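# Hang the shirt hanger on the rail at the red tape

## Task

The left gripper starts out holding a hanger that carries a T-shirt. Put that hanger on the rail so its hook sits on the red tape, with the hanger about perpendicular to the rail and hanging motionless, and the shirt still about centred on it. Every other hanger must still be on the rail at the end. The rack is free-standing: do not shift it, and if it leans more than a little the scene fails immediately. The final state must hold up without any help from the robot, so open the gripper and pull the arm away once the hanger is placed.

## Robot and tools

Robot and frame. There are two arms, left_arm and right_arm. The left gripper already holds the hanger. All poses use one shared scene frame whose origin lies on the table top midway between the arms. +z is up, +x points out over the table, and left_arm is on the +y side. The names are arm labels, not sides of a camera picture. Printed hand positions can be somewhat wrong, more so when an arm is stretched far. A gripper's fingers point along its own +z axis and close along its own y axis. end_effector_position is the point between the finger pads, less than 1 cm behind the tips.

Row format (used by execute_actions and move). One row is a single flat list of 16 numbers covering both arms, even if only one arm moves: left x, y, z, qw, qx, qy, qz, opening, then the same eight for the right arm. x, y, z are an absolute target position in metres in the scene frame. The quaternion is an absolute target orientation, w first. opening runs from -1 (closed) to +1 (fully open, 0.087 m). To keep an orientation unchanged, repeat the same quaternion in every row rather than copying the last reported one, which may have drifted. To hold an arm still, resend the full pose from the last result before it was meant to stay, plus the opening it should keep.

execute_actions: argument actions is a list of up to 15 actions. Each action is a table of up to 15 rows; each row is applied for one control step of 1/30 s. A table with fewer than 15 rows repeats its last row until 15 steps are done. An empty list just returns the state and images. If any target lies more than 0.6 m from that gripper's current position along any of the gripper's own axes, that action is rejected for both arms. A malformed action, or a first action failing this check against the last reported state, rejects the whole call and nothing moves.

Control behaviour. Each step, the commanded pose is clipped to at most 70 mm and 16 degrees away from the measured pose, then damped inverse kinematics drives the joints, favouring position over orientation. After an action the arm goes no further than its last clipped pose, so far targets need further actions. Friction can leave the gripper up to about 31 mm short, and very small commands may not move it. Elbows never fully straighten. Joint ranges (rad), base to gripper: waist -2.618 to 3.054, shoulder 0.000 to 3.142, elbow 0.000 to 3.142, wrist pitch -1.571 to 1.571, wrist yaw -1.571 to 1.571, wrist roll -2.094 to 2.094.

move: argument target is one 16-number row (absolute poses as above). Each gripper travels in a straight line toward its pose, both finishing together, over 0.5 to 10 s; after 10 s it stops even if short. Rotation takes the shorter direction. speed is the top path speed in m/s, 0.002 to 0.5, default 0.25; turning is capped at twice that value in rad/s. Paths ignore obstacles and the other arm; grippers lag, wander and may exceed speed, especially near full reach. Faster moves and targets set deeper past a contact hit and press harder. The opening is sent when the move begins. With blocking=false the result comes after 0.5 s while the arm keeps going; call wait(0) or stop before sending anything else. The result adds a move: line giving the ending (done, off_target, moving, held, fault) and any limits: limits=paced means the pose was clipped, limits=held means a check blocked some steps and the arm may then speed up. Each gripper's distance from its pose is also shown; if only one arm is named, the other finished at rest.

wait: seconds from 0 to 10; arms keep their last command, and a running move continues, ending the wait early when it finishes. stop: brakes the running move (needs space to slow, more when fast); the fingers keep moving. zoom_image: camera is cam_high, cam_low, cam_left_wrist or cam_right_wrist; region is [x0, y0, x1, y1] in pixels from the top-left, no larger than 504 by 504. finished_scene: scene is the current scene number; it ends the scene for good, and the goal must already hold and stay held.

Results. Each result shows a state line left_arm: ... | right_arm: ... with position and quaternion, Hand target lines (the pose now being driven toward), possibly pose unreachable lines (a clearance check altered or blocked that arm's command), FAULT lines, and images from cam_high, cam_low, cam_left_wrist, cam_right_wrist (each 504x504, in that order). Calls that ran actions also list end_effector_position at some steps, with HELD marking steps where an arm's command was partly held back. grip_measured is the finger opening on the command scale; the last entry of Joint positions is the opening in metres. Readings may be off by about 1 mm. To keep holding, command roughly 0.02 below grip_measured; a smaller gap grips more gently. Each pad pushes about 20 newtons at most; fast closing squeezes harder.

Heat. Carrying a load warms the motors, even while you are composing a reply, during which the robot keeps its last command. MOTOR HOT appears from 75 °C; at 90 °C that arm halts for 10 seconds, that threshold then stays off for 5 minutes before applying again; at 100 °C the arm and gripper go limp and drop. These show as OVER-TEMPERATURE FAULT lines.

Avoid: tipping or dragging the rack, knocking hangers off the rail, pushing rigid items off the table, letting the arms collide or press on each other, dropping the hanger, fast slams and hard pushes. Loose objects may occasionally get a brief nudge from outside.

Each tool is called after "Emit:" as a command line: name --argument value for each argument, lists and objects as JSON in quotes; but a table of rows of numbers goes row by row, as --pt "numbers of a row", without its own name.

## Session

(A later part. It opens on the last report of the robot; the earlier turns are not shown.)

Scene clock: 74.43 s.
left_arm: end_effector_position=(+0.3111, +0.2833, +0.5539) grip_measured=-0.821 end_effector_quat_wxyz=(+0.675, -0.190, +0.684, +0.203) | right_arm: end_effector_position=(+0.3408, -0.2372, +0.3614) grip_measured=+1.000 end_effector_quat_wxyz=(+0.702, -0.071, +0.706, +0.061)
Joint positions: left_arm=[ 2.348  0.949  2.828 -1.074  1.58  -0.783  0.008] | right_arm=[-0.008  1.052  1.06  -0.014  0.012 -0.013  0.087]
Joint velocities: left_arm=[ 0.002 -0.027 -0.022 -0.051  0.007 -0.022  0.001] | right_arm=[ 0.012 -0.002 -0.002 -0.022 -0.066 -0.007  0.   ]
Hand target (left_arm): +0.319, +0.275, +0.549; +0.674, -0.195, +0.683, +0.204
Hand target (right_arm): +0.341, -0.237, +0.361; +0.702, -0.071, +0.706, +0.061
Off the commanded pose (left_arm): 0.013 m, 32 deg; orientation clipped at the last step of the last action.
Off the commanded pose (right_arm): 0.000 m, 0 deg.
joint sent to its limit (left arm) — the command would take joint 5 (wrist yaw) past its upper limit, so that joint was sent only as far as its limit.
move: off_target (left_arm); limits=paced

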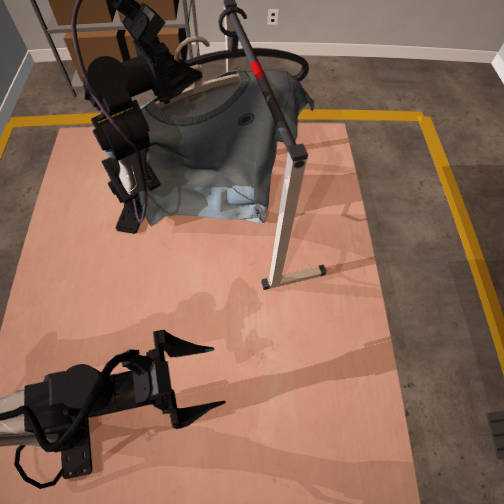

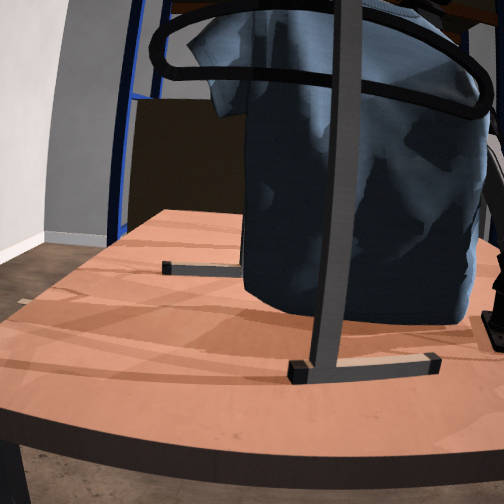

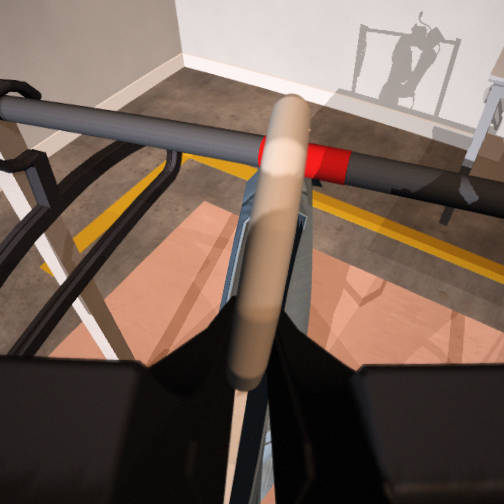

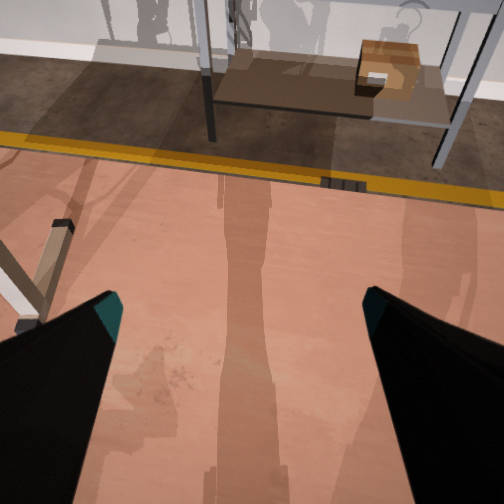

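Emit:
move --target '[0.12,0.40,0.53,0.683,-0.183,0.683,0.183,-1,0.3408,-0.2372,0.3614,0.702,-0.071,0.706,0.061,1]' --speed 0.12

Emit:
move --target '[0.31,0.38,0.55,0.707,0,0.707,0,-1,0.3408,-0.2372,0.3614,0.702,-0.071,0.706,0.061,1]' --speed 0.08

Scene clock: 82.67 s.
left_arm: end_effector_position=(+0.1211, +0.3985, +0.5226) grip_measured=-0.837 end_effector_quat_wxyz=(+0.668, -0.182, +0.699, +0.179) | right_arm: end_effector_position=(+0.3408, -0.2372, +0.3614) grip_measured=+1.000 end_effector_quat_wxyz=(+0.702, -0.071, +0.706, +0.061)
Joint positions: left_arm=[ 0.834  0.926  2.382 -1.498  0.111  0.011  0.007] | right_arm=[-0.008  1.052  1.06  -0.014  0.012 -0.013  0.087]
Joint velocities: left_arm=[-0.012 -0.012 -0.012 -0.125 -0.081  0.007 -0.001] | right_arm=[-0.017 -0.012  0.002 -0.125  0.037  0.022  0.   ]
Hand target (left_arm): +0.117, +0.397, +0.529; +0.682, -0.180, +0.684, +0.184
Hand target (right_arm): +0.341, -0.237, +0.361; +0.702, -0.071, +0.706, +0.061
Off the commanded pose (left_arm): 0.008 m, 3 deg.
Off the commanded pose (right_arm): 0.000 m, 0 deg.
move: off_target (left_arm)

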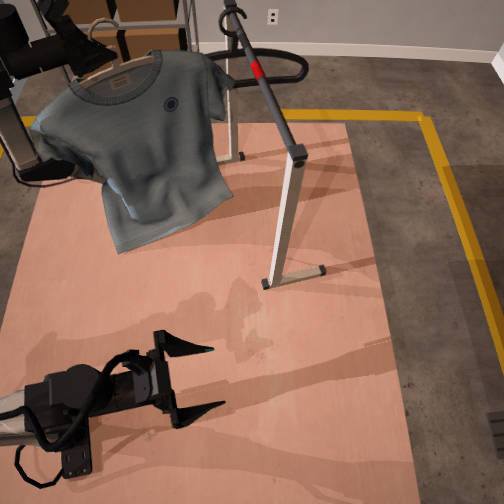

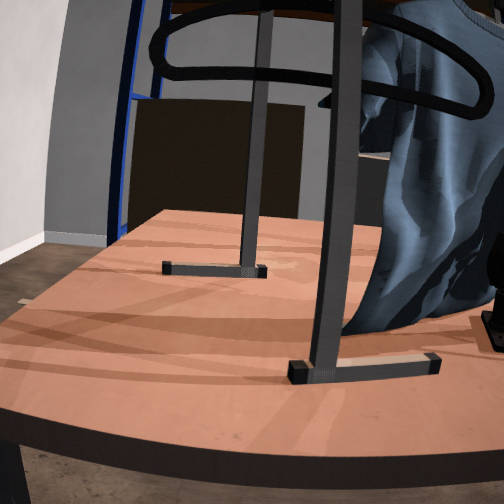

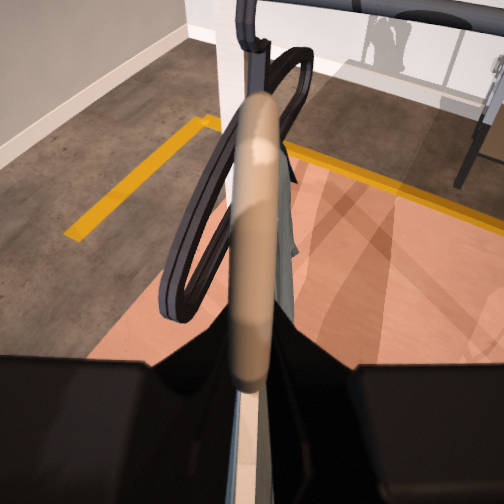

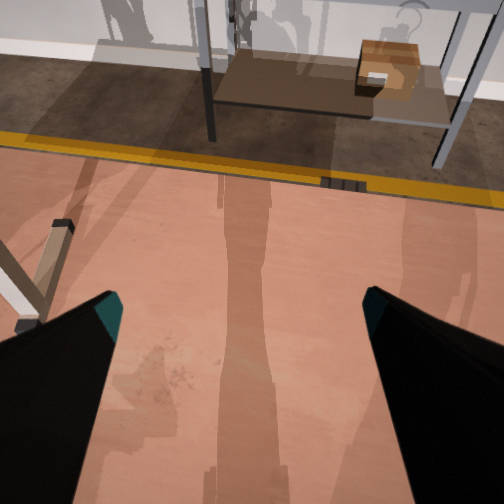

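Scene clock: 86.27 s.
left_arm: end_effector_position=(+0.3045, +0.3799, +0.5321) grip_measured=-0.837 end_effector_quat_wxyz=(+0.684, -0.003, +0.729, -0.006) | right_arm: end_effector_position=(+0.3408, -0.2372, +0.3614) grip_measured=+1.000 end_effector_quat_wxyz=(+0.702, -0.071, +0.706, +0.061)
Joint positions: left_arm=[ 0.353  1.166  2.11  -1.009  0.151 -0.003  0.007] | right_arm=[-0.008  1.052  1.06  -0.014  0.012 -0.013  0.087]
Joint velocities: left_arm=[-0.002  0.007  0.032  0.037 -0.007 -0.007 -0.   ] | right_arm=[-0.002  0.002 -0.002 -0.051 -0.022 -0.007  0.   ]
Hand target (left_arm): +0.308, +0.383, +0.550; +0.706, +0.001, +0.708, +0.001
Hand target (right_arm): +0.341, -0.237, +0.361; +0.702, -0.071, +0.706, +0.061
Off the commanded pose (left_arm): 0.019 m, 4 deg.
Off the commanded pose (right_arm): 0.000 m, 0 deg.
move: off_target (left_arm); limits=paced

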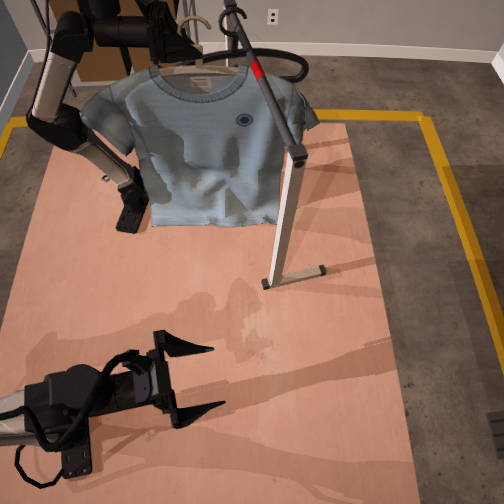

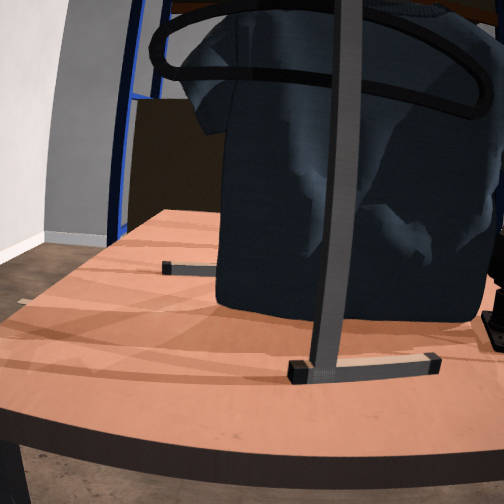

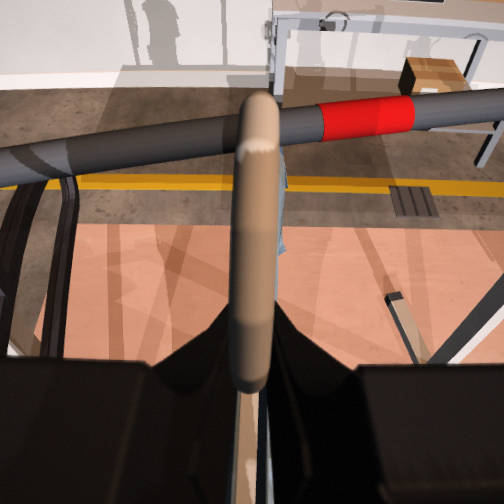

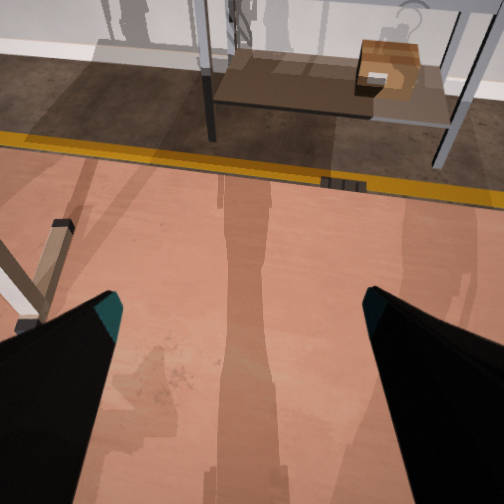

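Emit:
move --target '[0.31,0.325,0.585,0.707,0,0.707,0,-1,0.3408,-0.2372,0.3614,0.702,-0.071,0.706,0.061,1]' --speed 0.06

Emit:
move --target '[0.365,0.325,0.585,0.707,0,0.707,0,-1,0.3408,-0.2372,0.3614,0.702,-0.071,0.706,0.061,1]' --speed 0.05

Emit:
zoom_image --camera "cam_high" --region '[150,0,350,160]'

Scene clock: 94.33 s.
left_arm: end_effector_position=(+0.3088, +0.3248, +0.5716) grip_measured=-0.837 end_effector_quat_wxyz=(+0.690, +0.014, +0.724, +0.000) | right_arm: end_effector_position=(+0.3408, -0.2372, +0.3614) grip_measured=+1.000 end_effector_quat_wxyz=(+0.702, -0.071, +0.706, +0.061)
Joint positions: left_arm=[-0.239  1.456  2.653 -1.251 -0.427 -0.003  0.007] | right_arm=[-0.008  1.052  1.06  -0.014  0.012 -0.013  0.087]
Joint velocities: left_arm=[ 0.002  0.042  0.09  -0.037 -0.051  0.11  -0.001] | right_arm=[ 0.002 -0.012  0.002 -0.051 -0.051 -0.066  0.   ]
Hand target (left_arm): +0.310, +0.327, +0.586; +0.708, +0.002, +0.707, +0.001
Hand target (right_arm): +0.341, -0.237, +0.361; +0.702, -0.071, +0.706, +0.061
Off the commanded pose (left_arm): 0.013 m, 3 deg.
Off the commanded pose (right_arm): 0.000 m, 0 deg.
move: off_target (left_arm)

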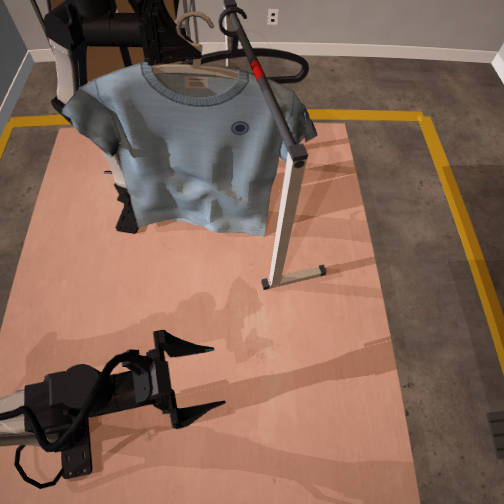

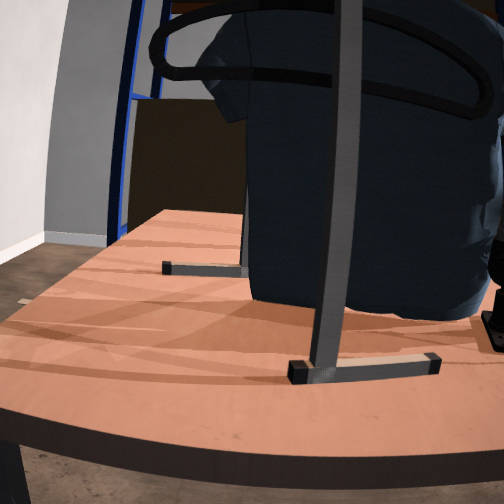

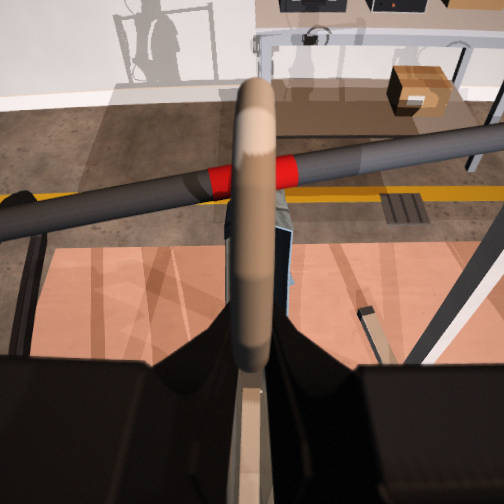

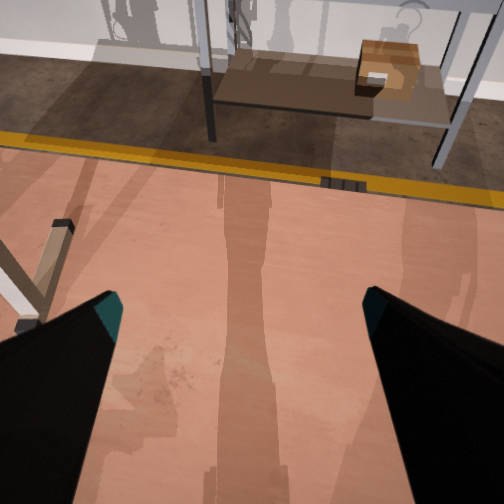

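Scene clock: 95.87 s.
left_arm: end_effector_position=(+0.3607, +0.3248, +0.5615) grip_measured=-0.837 end_effector_quat_wxyz=(+0.676, +0.009, +0.737, +0.009) | right_arm: end_effector_position=(+0.3408, -0.2372, +0.3614) grip_measured=+1.000 end_effector_quat_wxyz=(+0.702, -0.071, +0.706, +0.061)
Joint positions: left_arm=[-0.105  1.594  2.729 -1.227 -0.313 -0.003  0.007] | right_arm=[-0.008  1.052  1.06  -0.014  0.012 -0.013  0.087]
Joint velocities: left_arm=[ 0.007  0.037  0.017 -0.095  0.022  0.022 -0.001] | right_arm=[-0.012  0.017 -0.007 -0.022 -0.066 -0.066  0.   ]
Hand target (left_arm): +0.363, +0.326, +0.584; +0.707, +0.000, +0.707, +0.000
Hand target (right_arm): +0.341, -0.237, +0.361; +0.702, -0.071, +0.706, +0.061
Off the commanded pose (left_arm): 0.024 m, 5 deg.
Off the commanded pose (right_arm): 0.000 m, 0 deg.
move: off_target (left_arm)

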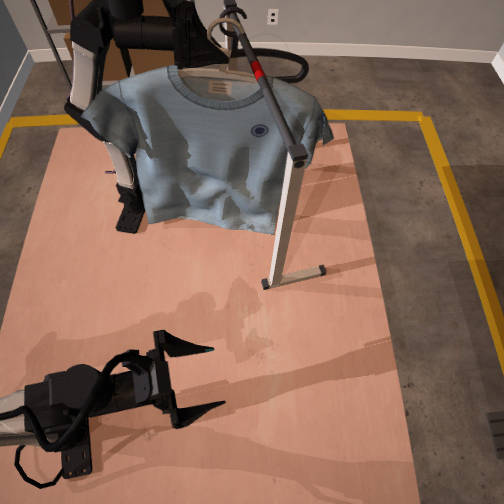

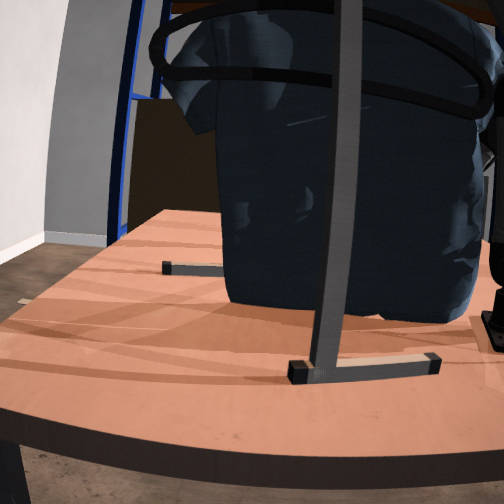

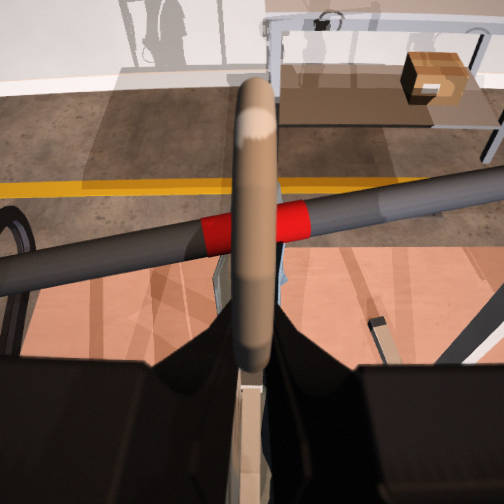

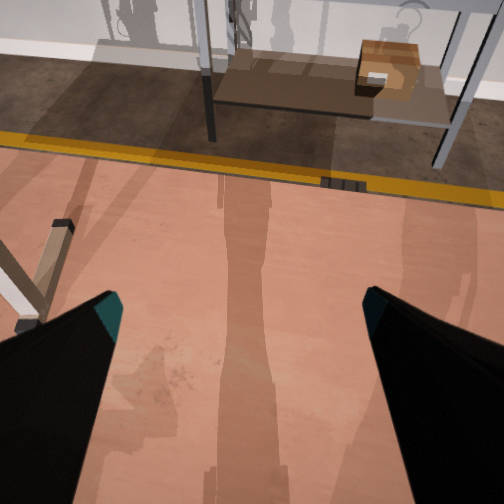

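Region (150, 0, 350, 160) of cam_high's 504x504 image, scaled by 2.520, with more detail than that image has; it fills the top 403 rows of this view, and the rest is white.

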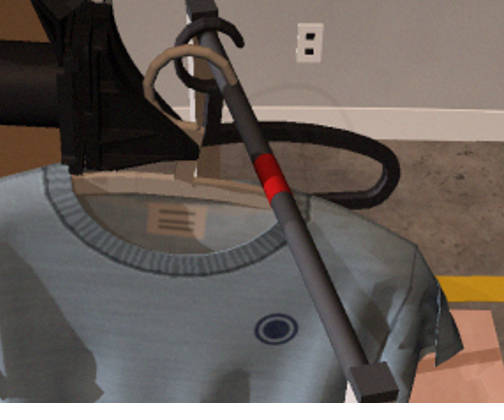

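Emit:
move --target '[0.385,0.325,0.585,0.707,0,0.707,0,-1,0.3408,-0.2372,0.3614,0.702,-0.071,0.706,0.061,1]' --speed 0.04

Emit:
move --target '[0.385,0.325,0.53,0.707,0,0.707,0,-1,0.3408,-0.2372,0.3614,0.702,-0.071,0.706,0.061,1]' --speed 0.04

Emit:
zoom_image --camera "cam_high" --region '[150,0,350,160]'

Scene clock: 102.43 s.
left_arm: end_effector_position=(+0.3795, +0.3237, +0.5583) grip_measured=-0.837 end_effector_quat_wxyz=(+0.672, +0.010, +0.740, +0.008) | right_arm: end_effector_position=(+0.3408, -0.2372, +0.3614) grip_measured=+1.000 end_effector_quat_wxyz=(+0.702, -0.071, +0.706, +0.061)
Joint positions: left_arm=[-0.072  1.674  2.819 -1.246 -0.276 -0.003  0.007] | right_arm=[-0.008  1.052  1.06  -0.014  0.012 -0.013  0.087]
Joint velocities: left_arm=[-0.007 -0.022 -0.017 -0.037  0.037  0.037  0.   ] | right_arm=[-0.017 -0.002  0.022 -0.051  0.007  0.066  0.   ]
Hand target (left_arm): +0.383, +0.326, +0.584; +0.708, +0.001, +0.706, +0.001
Hand target (right_arm): +0.341, -0.237, +0.361; +0.702, -0.071, +0.706, +0.061
Off the commanded pose (left_arm): 0.027 m, 6 deg.
Off the commanded pose (right_arm): 0.000 m, 0 deg.
elbow stopped short (left arm): the move would have taken joint 3 (elbow) straighter than the controller allows; a more bent joint 3 avoids this.
move: off_target (left_arm)

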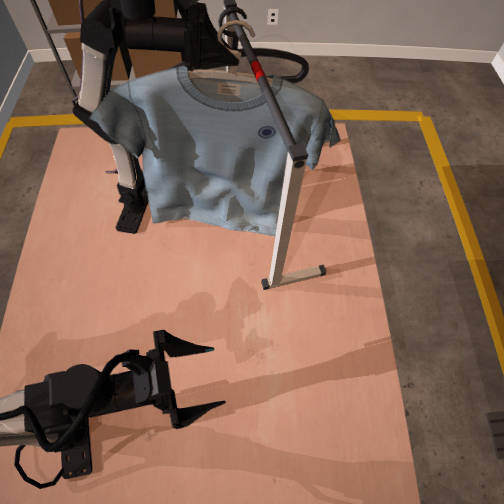

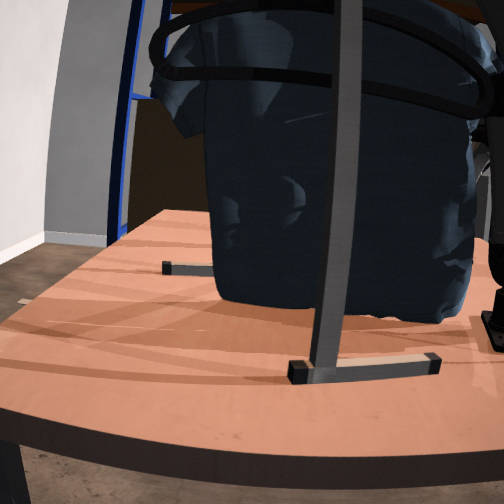

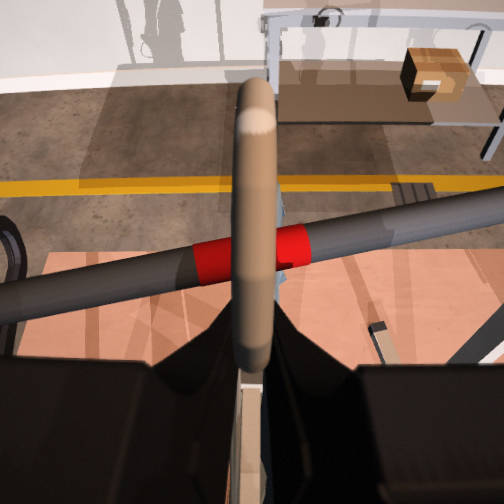

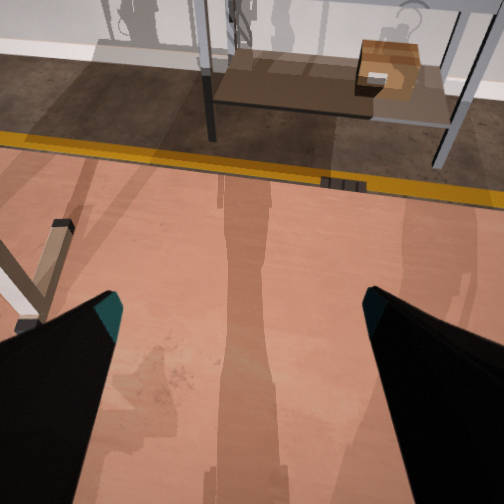

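Scene clock: 104.23 s.
left_arm: end_effector_position=(+0.3898, +0.3207, +0.5136) grip_measured=-0.837 end_effector_quat_wxyz=(+0.686, +0.005, +0.728, +0.003) | right_arm: end_effector_position=(+0.3408, -0.2372, +0.3614) grip_measured=+1.000 end_effector_quat_wxyz=(+0.702, -0.071, +0.706, +0.061)
Joint positions: left_arm=[-0.072  1.305  1.992 -0.748 -0.276 -0.006  0.007] | right_arm=[-0.008  1.052  1.06  -0.014  0.012 -0.013  0.087]
Joint velocities: left_arm=[-0.002 -0.002  0.002 -0.051 -0.022  0.007 -0.   ] | right_arm=[-0.002 -0.002 -0.007 -0.066 -0.051  0.066  0.   ]
Hand target (left_arm): +0.384, +0.325, +0.528; +0.707, +0.000, +0.707, +0.001
Hand target (right_arm): +0.341, -0.237, +0.361; +0.702, -0.071, +0.706, +0.061
Off the commanded pose (left_arm): 0.018 m, 3 deg.
Off the commanded pose (right_arm): 0.000 m, 0 deg.
move: off_target (left_arm)

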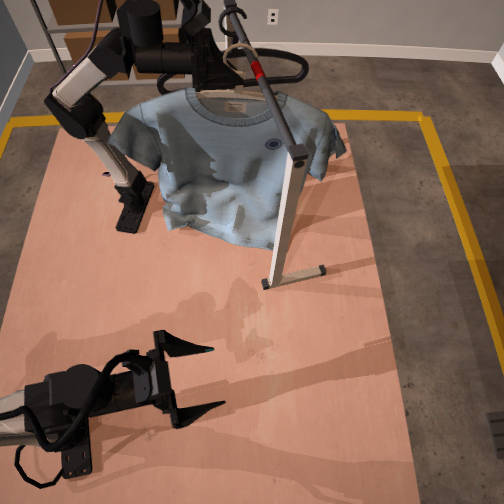

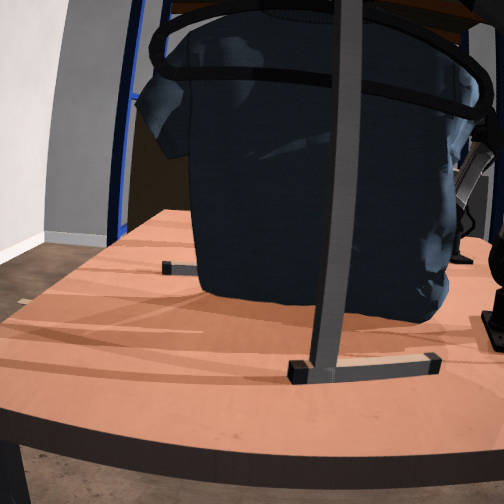

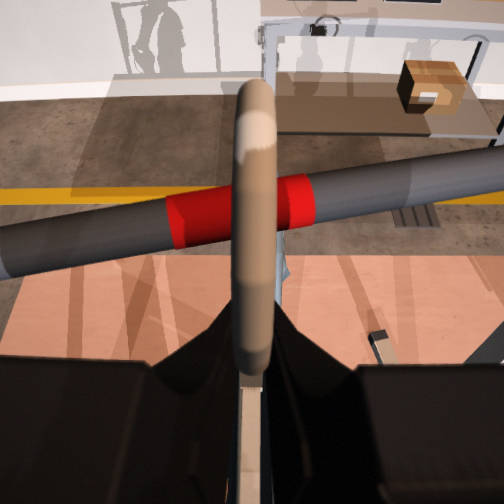

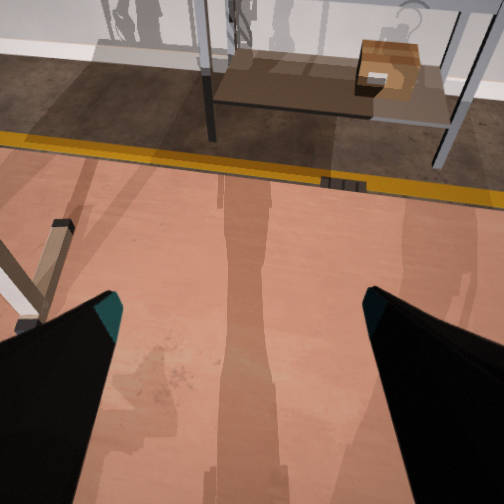

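Region (150, 0, 350, 160) of cam_high's 504x504 image, scaled by 2.520, with more detail than that image has; it fills the top 403 rows of this view, and the rest is white.

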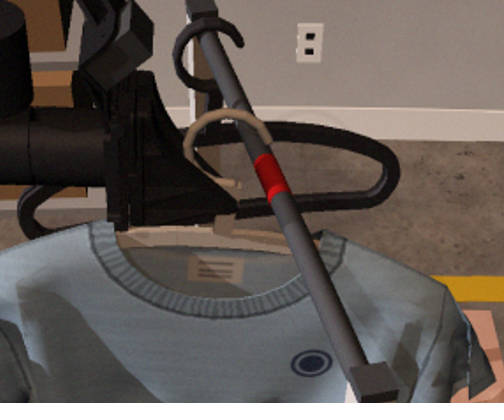

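Matches scene 1's state. Lower, release, retreat.

Emit:
move --target '[0.39,0.325,0.505,0.707,0,0.707,0,-1,0.3408,-0.2372,0.3614,0.702,-0.071,0.706,0.061,1]' --speed 0.03

Emit:
move --target '[0.39,0.325,0.49,0.707,0,0.707,0,1,0.3408,-0.2372,0.3614,0.702,-0.071,0.706,0.061,1]' --speed 0.03

Emit:
move --target '[0.25,0.325,0.49,0.707,0,0.707,0,1,0.3408,-0.2372,0.3614,0.702,-0.071,0.706,0.061,1]' --speed 0.15

Emit:
wait --seconds 5

Scene clock: 117.33 s.
left_arm: end_effector_position=(+0.3947, +0.3212, +0.4876) grip_measured=-0.837 end_effector_quat_wxyz=(+0.683, +0.005, +0.731, +0.005) | right_arm: end_effector_position=(+0.3408, -0.2372, +0.3614) grip_measured=+1.000 end_effector_quat_wxyz=(+0.702, -0.071, +0.706, +0.061)
Joint positions: left_arm=[-0.065  1.238  1.811 -0.643 -0.272 -0.005  0.007] | right_arm=[-0.008  1.052  1.06  -0.014  0.012 -0.013  0.087]
Joint velocities: left_arm=[ 0.002 -0.007 -0.012  0.022  0.037 -0.066  0.001] | right_arm=[ 0.012 -0.002 -0.007 -0.066 -0.066  0.022  0.   ]
Hand target (left_arm): +0.389, +0.325, +0.504; +0.706, +0.000, +0.708, +0.001
Hand target (right_arm): +0.341, -0.237, +0.361; +0.702, -0.071, +0.706, +0.061
Off the commanded pose (left_arm): 0.018 m, 4 deg.
Off the commanded pose (right_arm): 0.000 m, 0 deg.
move: off_target (left_arm)

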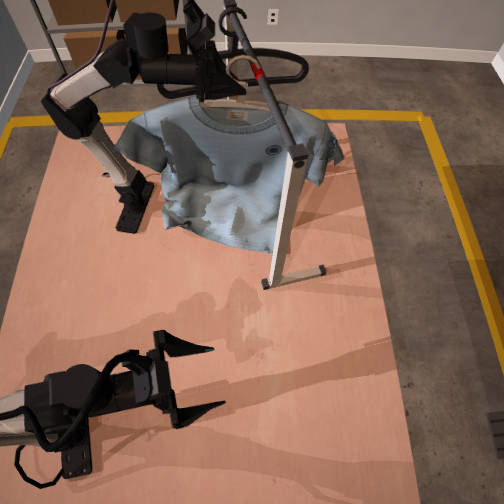

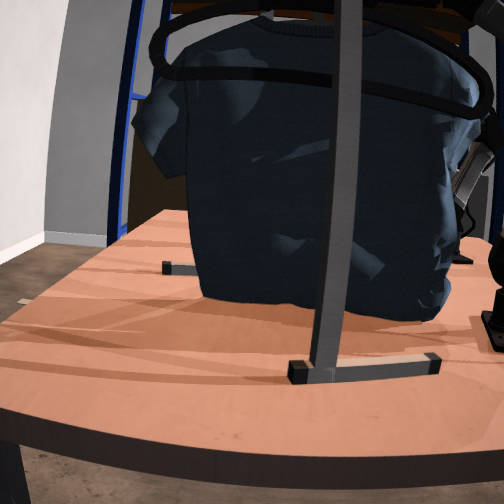

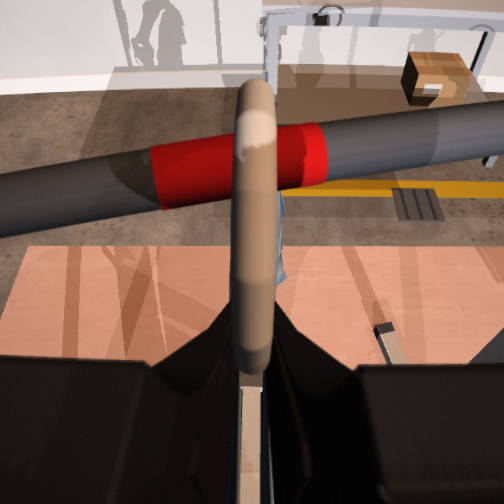

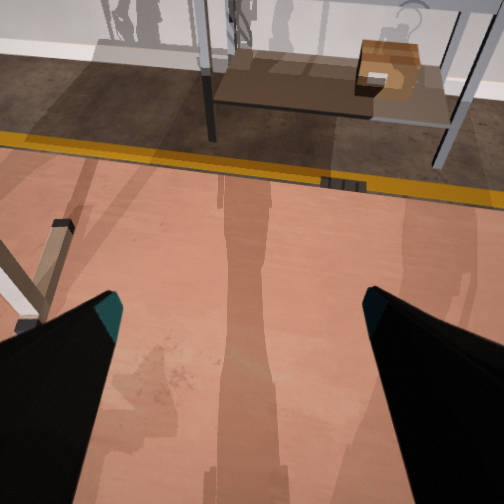

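Scene clock: 118.87 s.
left_arm: end_effector_position=(+0.3935, +0.3213, +0.4894) grip_measured=+0.992 end_effector_quat_wxyz=(+0.703, -0.001, +0.711, -0.001) | right_arm: end_effector_position=(+0.3408, -0.2372, +0.3614) grip_measured=+1.000 end_effector_quat_wxyz=(+0.702, -0.071, +0.706, +0.061)
Joint positions: left_arm=[-0.065  1.189  1.717 -0.539 -0.271 -0.005  0.087] | right_arm=[-0.008  1.052  1.06  -0.014  0.012 -0.013  0.087]
Joint velocities: left_arm=[-0.002  0.007 -0.007 -0.037  0.007  0.022  0.001] | right_arm=[-0.007  0.017  0.002 -0.022 -0.007  0.037  0.   ]
Hand target (left_arm): +0.390, +0.325, +0.490; +0.707, +0.000, +0.707, +0.000
Hand target (right_arm): +0.341, -0.237, +0.361; +0.702, -0.071, +0.706, +0.061
Off the commanded pose (left_arm): 0.005 m, 1 deg.
Off the commanded pose (right_arm): 0.000 m, 0 deg.
move: done

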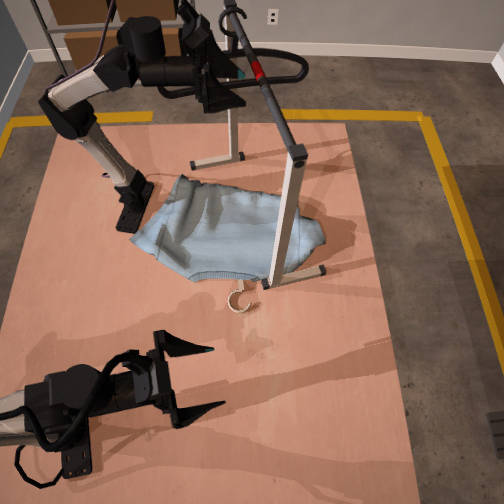

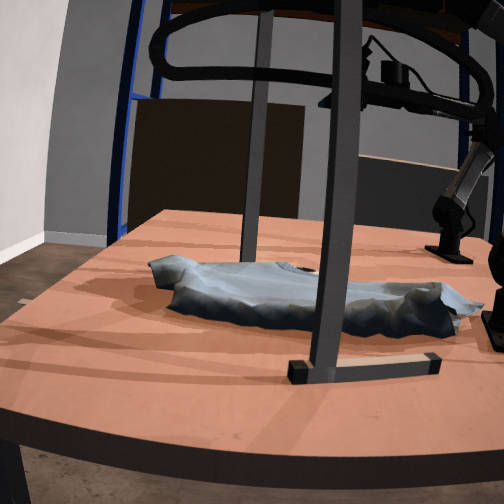

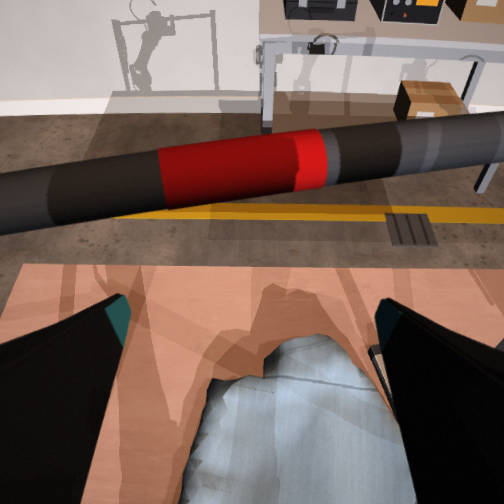

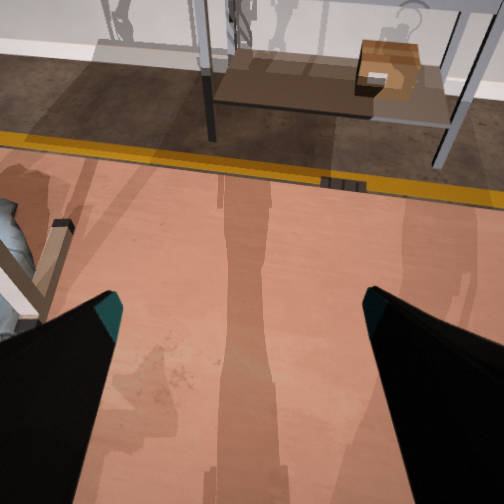

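Scene clock: 120.67 s.
left_arm: end_effector_position=(+0.2518, +0.3232, +0.4981) grip_measured=+0.992 end_effector_quat_wxyz=(+0.714, -0.007, +0.700, -0.011) | right_arm: end_effector_position=(+0.3408, -0.2372, +0.3614) grip_measured=+1.000 end_effector_quat_wxyz=(+0.702, -0.071, +0.706, +0.061)
Joint positions: left_arm=[-0.803  0.873  1.674 -0.764 -1.004  0.005  0.087] | right_arm=[-0.008  1.052  1.06  -0.014  0.012 -0.013  0.087]
Joint velocities: left_arm=[-0.012 -0.012  0.007 -0.022  0.007 -0.037  0.   ] | right_arm=[-0.002  0.002 -0.007 -0.022  0.007  0.022  0.   ]
Hand target (left_arm): +0.251, +0.324, +0.490; +0.708, +0.002, +0.706, +0.001
Hand target (right_arm): +0.341, -0.237, +0.361; +0.702, -0.071, +0.706, +0.061
Off the commanded pose (left_arm): 0.008 m, 2 deg.
Off the commanded pose (right_arm): 0.000 m, 0 deg.
move: done

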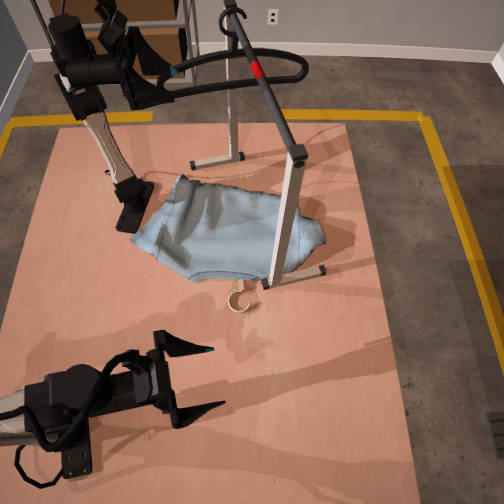

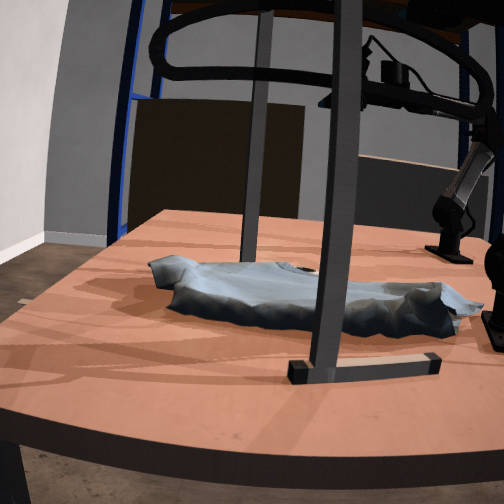

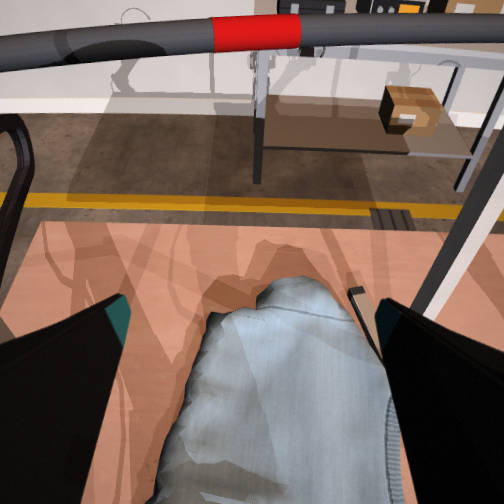

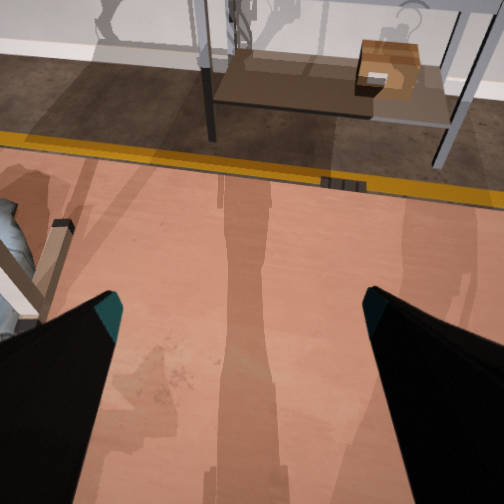

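Scene clock: 125.67 s.
left_arm: end_effector_position=(+0.2518, +0.3236, +0.4980) grip_measured=+0.992 end_effector_quat_wxyz=(+0.714, -0.008, +0.700, -0.010) | right_arm: end_effector_position=(+0.3408, -0.2372, +0.3614) grip_measured=+1.000 end_effector_quat_wxyz=(+0.702, -0.071, +0.706, +0.061)
Joint positions: left_arm=[-0.803  0.873  1.674 -0.764 -1.007  0.005  0.087] | right_arm=[-0.008  1.052  1.06  -0.014  0.012 -0.013  0.087]
Joint velocities: left_arm=[ 0.002  0.002 -0.002 -0.007 -0.022 -0.007 -0.   ] | right_arm=[-0.002 -0.002 -0.012 -0.007  0.022  0.007  0.   ]
Hand target (left_arm): +0.251, +0.324, +0.490; +0.708, +0.002, +0.706, +0.001
Hand target (right_arm): +0.341, -0.237, +0.361; +0.702, -0.071, +0.706, +0.061
Off the commanded pose (left_arm): 0.008 m, 2 deg.
Off the commanded pose (right_arm): 0.000 m, 0 deg.
wait: 5.00 s; at rest by 0.17 s

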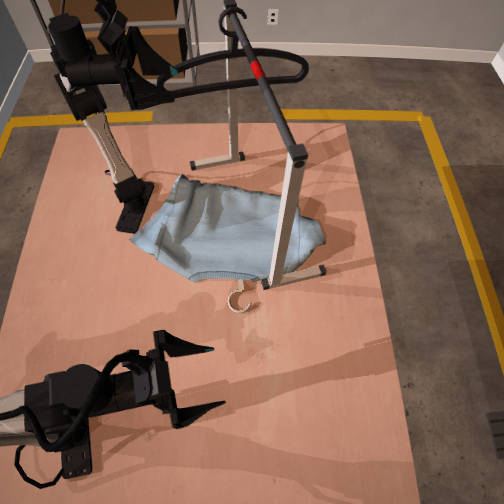

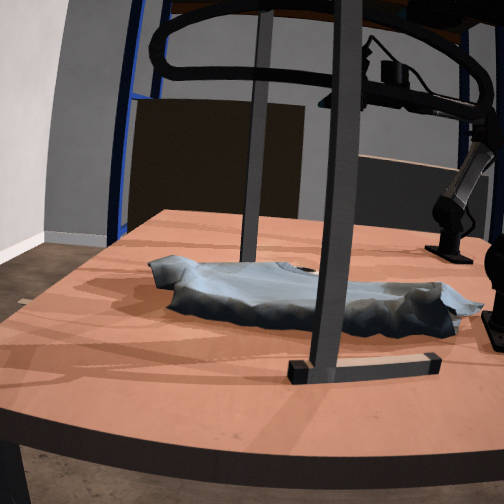

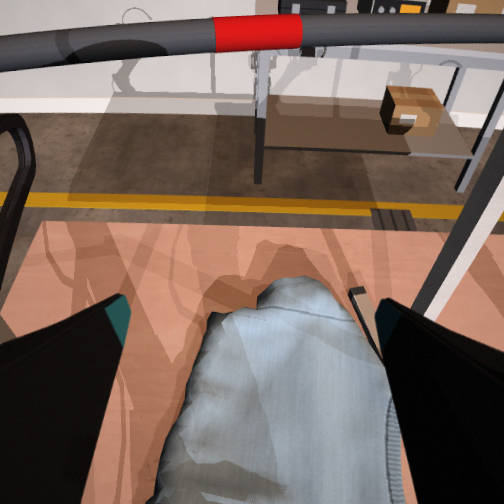

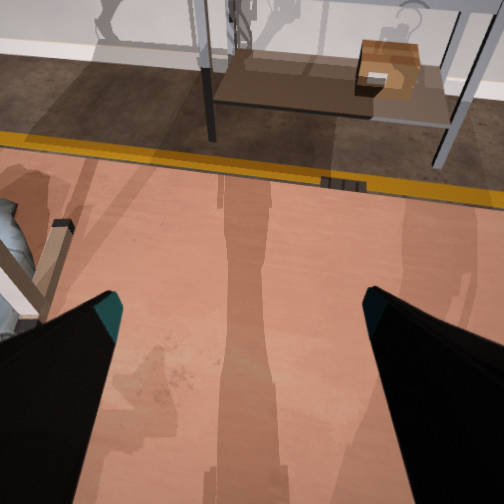

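Emit:
zoom_image --camera "cam_high" --region '[120,160,340,340]'

Region (120, 160, 340, 340) of cam_high's 504x504 image, scaled by 2.291, with more detail than that image has; it fills the top 412 rows of this view, and the rest is white.

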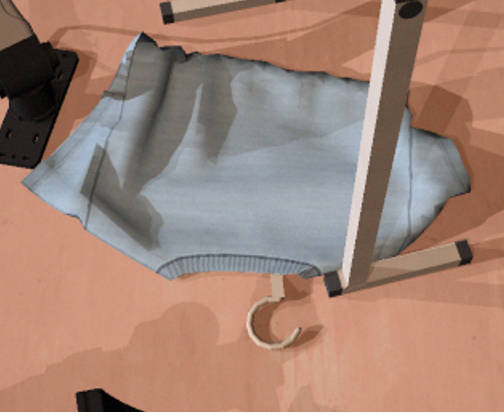

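Emit:
move --target '[0.28,0.05,0.2,0,0.707,0.707,0,1,0.3408,-0.2372,0.3614,0.702,-0.071,0.706,0.061,1]'

Scene clock: 177.87 s.
left_arm: end_effector_position=(+0.2856, +0.0563, +0.2069) grip_measured=+0.992 end_effector_quat_wxyz=(+0.113, +0.695, +0.710, -0.015) | right_arm: end_effector_position=(+0.3408, -0.2372, +0.3614) grip_measured=+1.000 end_effector_quat_wxyz=(+0.702, -0.071, +0.706, +0.061)
Joint positions: left_arm=[-0.779  2.055  2.267 -1.555 -0.017  0.565  0.087] | right_arm=[-0.008  1.052  1.06  -0.014  0.012 -0.013  0.087]
Joint velocities: left_arm=[ 0.002 -0.002 -0.002 -0.051  0.007  0.007 -0.001] | right_arm=[ 0.012 -0.007 -0.017  0.051  0.007 -0.081  0.   ]
Hand target (left_arm): +0.281, +0.054, +0.203; +0.101, +0.703, +0.704, -0.018
Hand target (right_arm): +0.341, -0.237, +0.361; +0.702, -0.071, +0.706, +0.061
Off the commanded pose (left_arm): 0.011 m, 13 deg.
Off the commanded pose (right_arm): 0.000 m, 0 deg.
joint sent to its limit (left arm) — the command would take joint 4 (wrist pitch) past its lower limit, so that joint was sent only as far as its limit.
move: off_target (left_arm)

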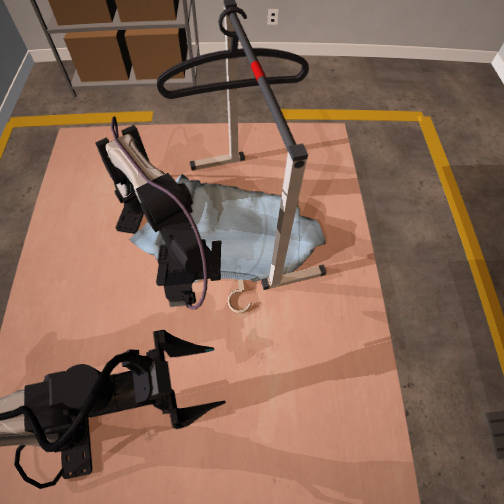

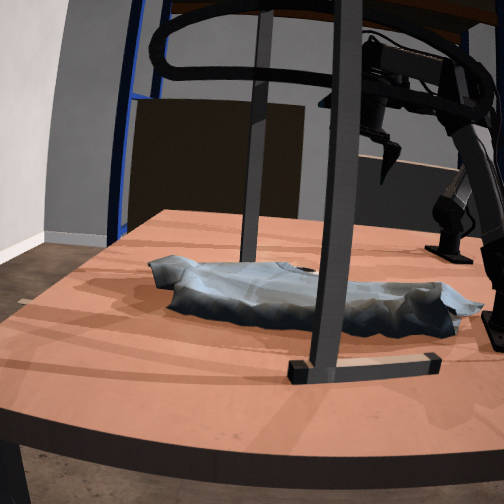

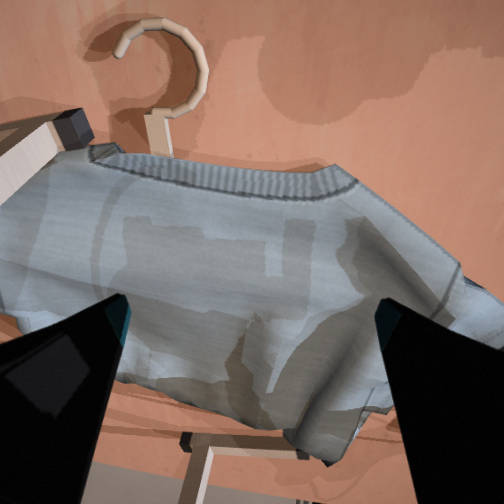

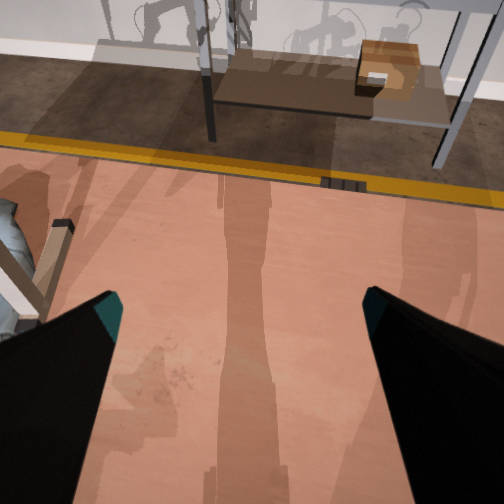

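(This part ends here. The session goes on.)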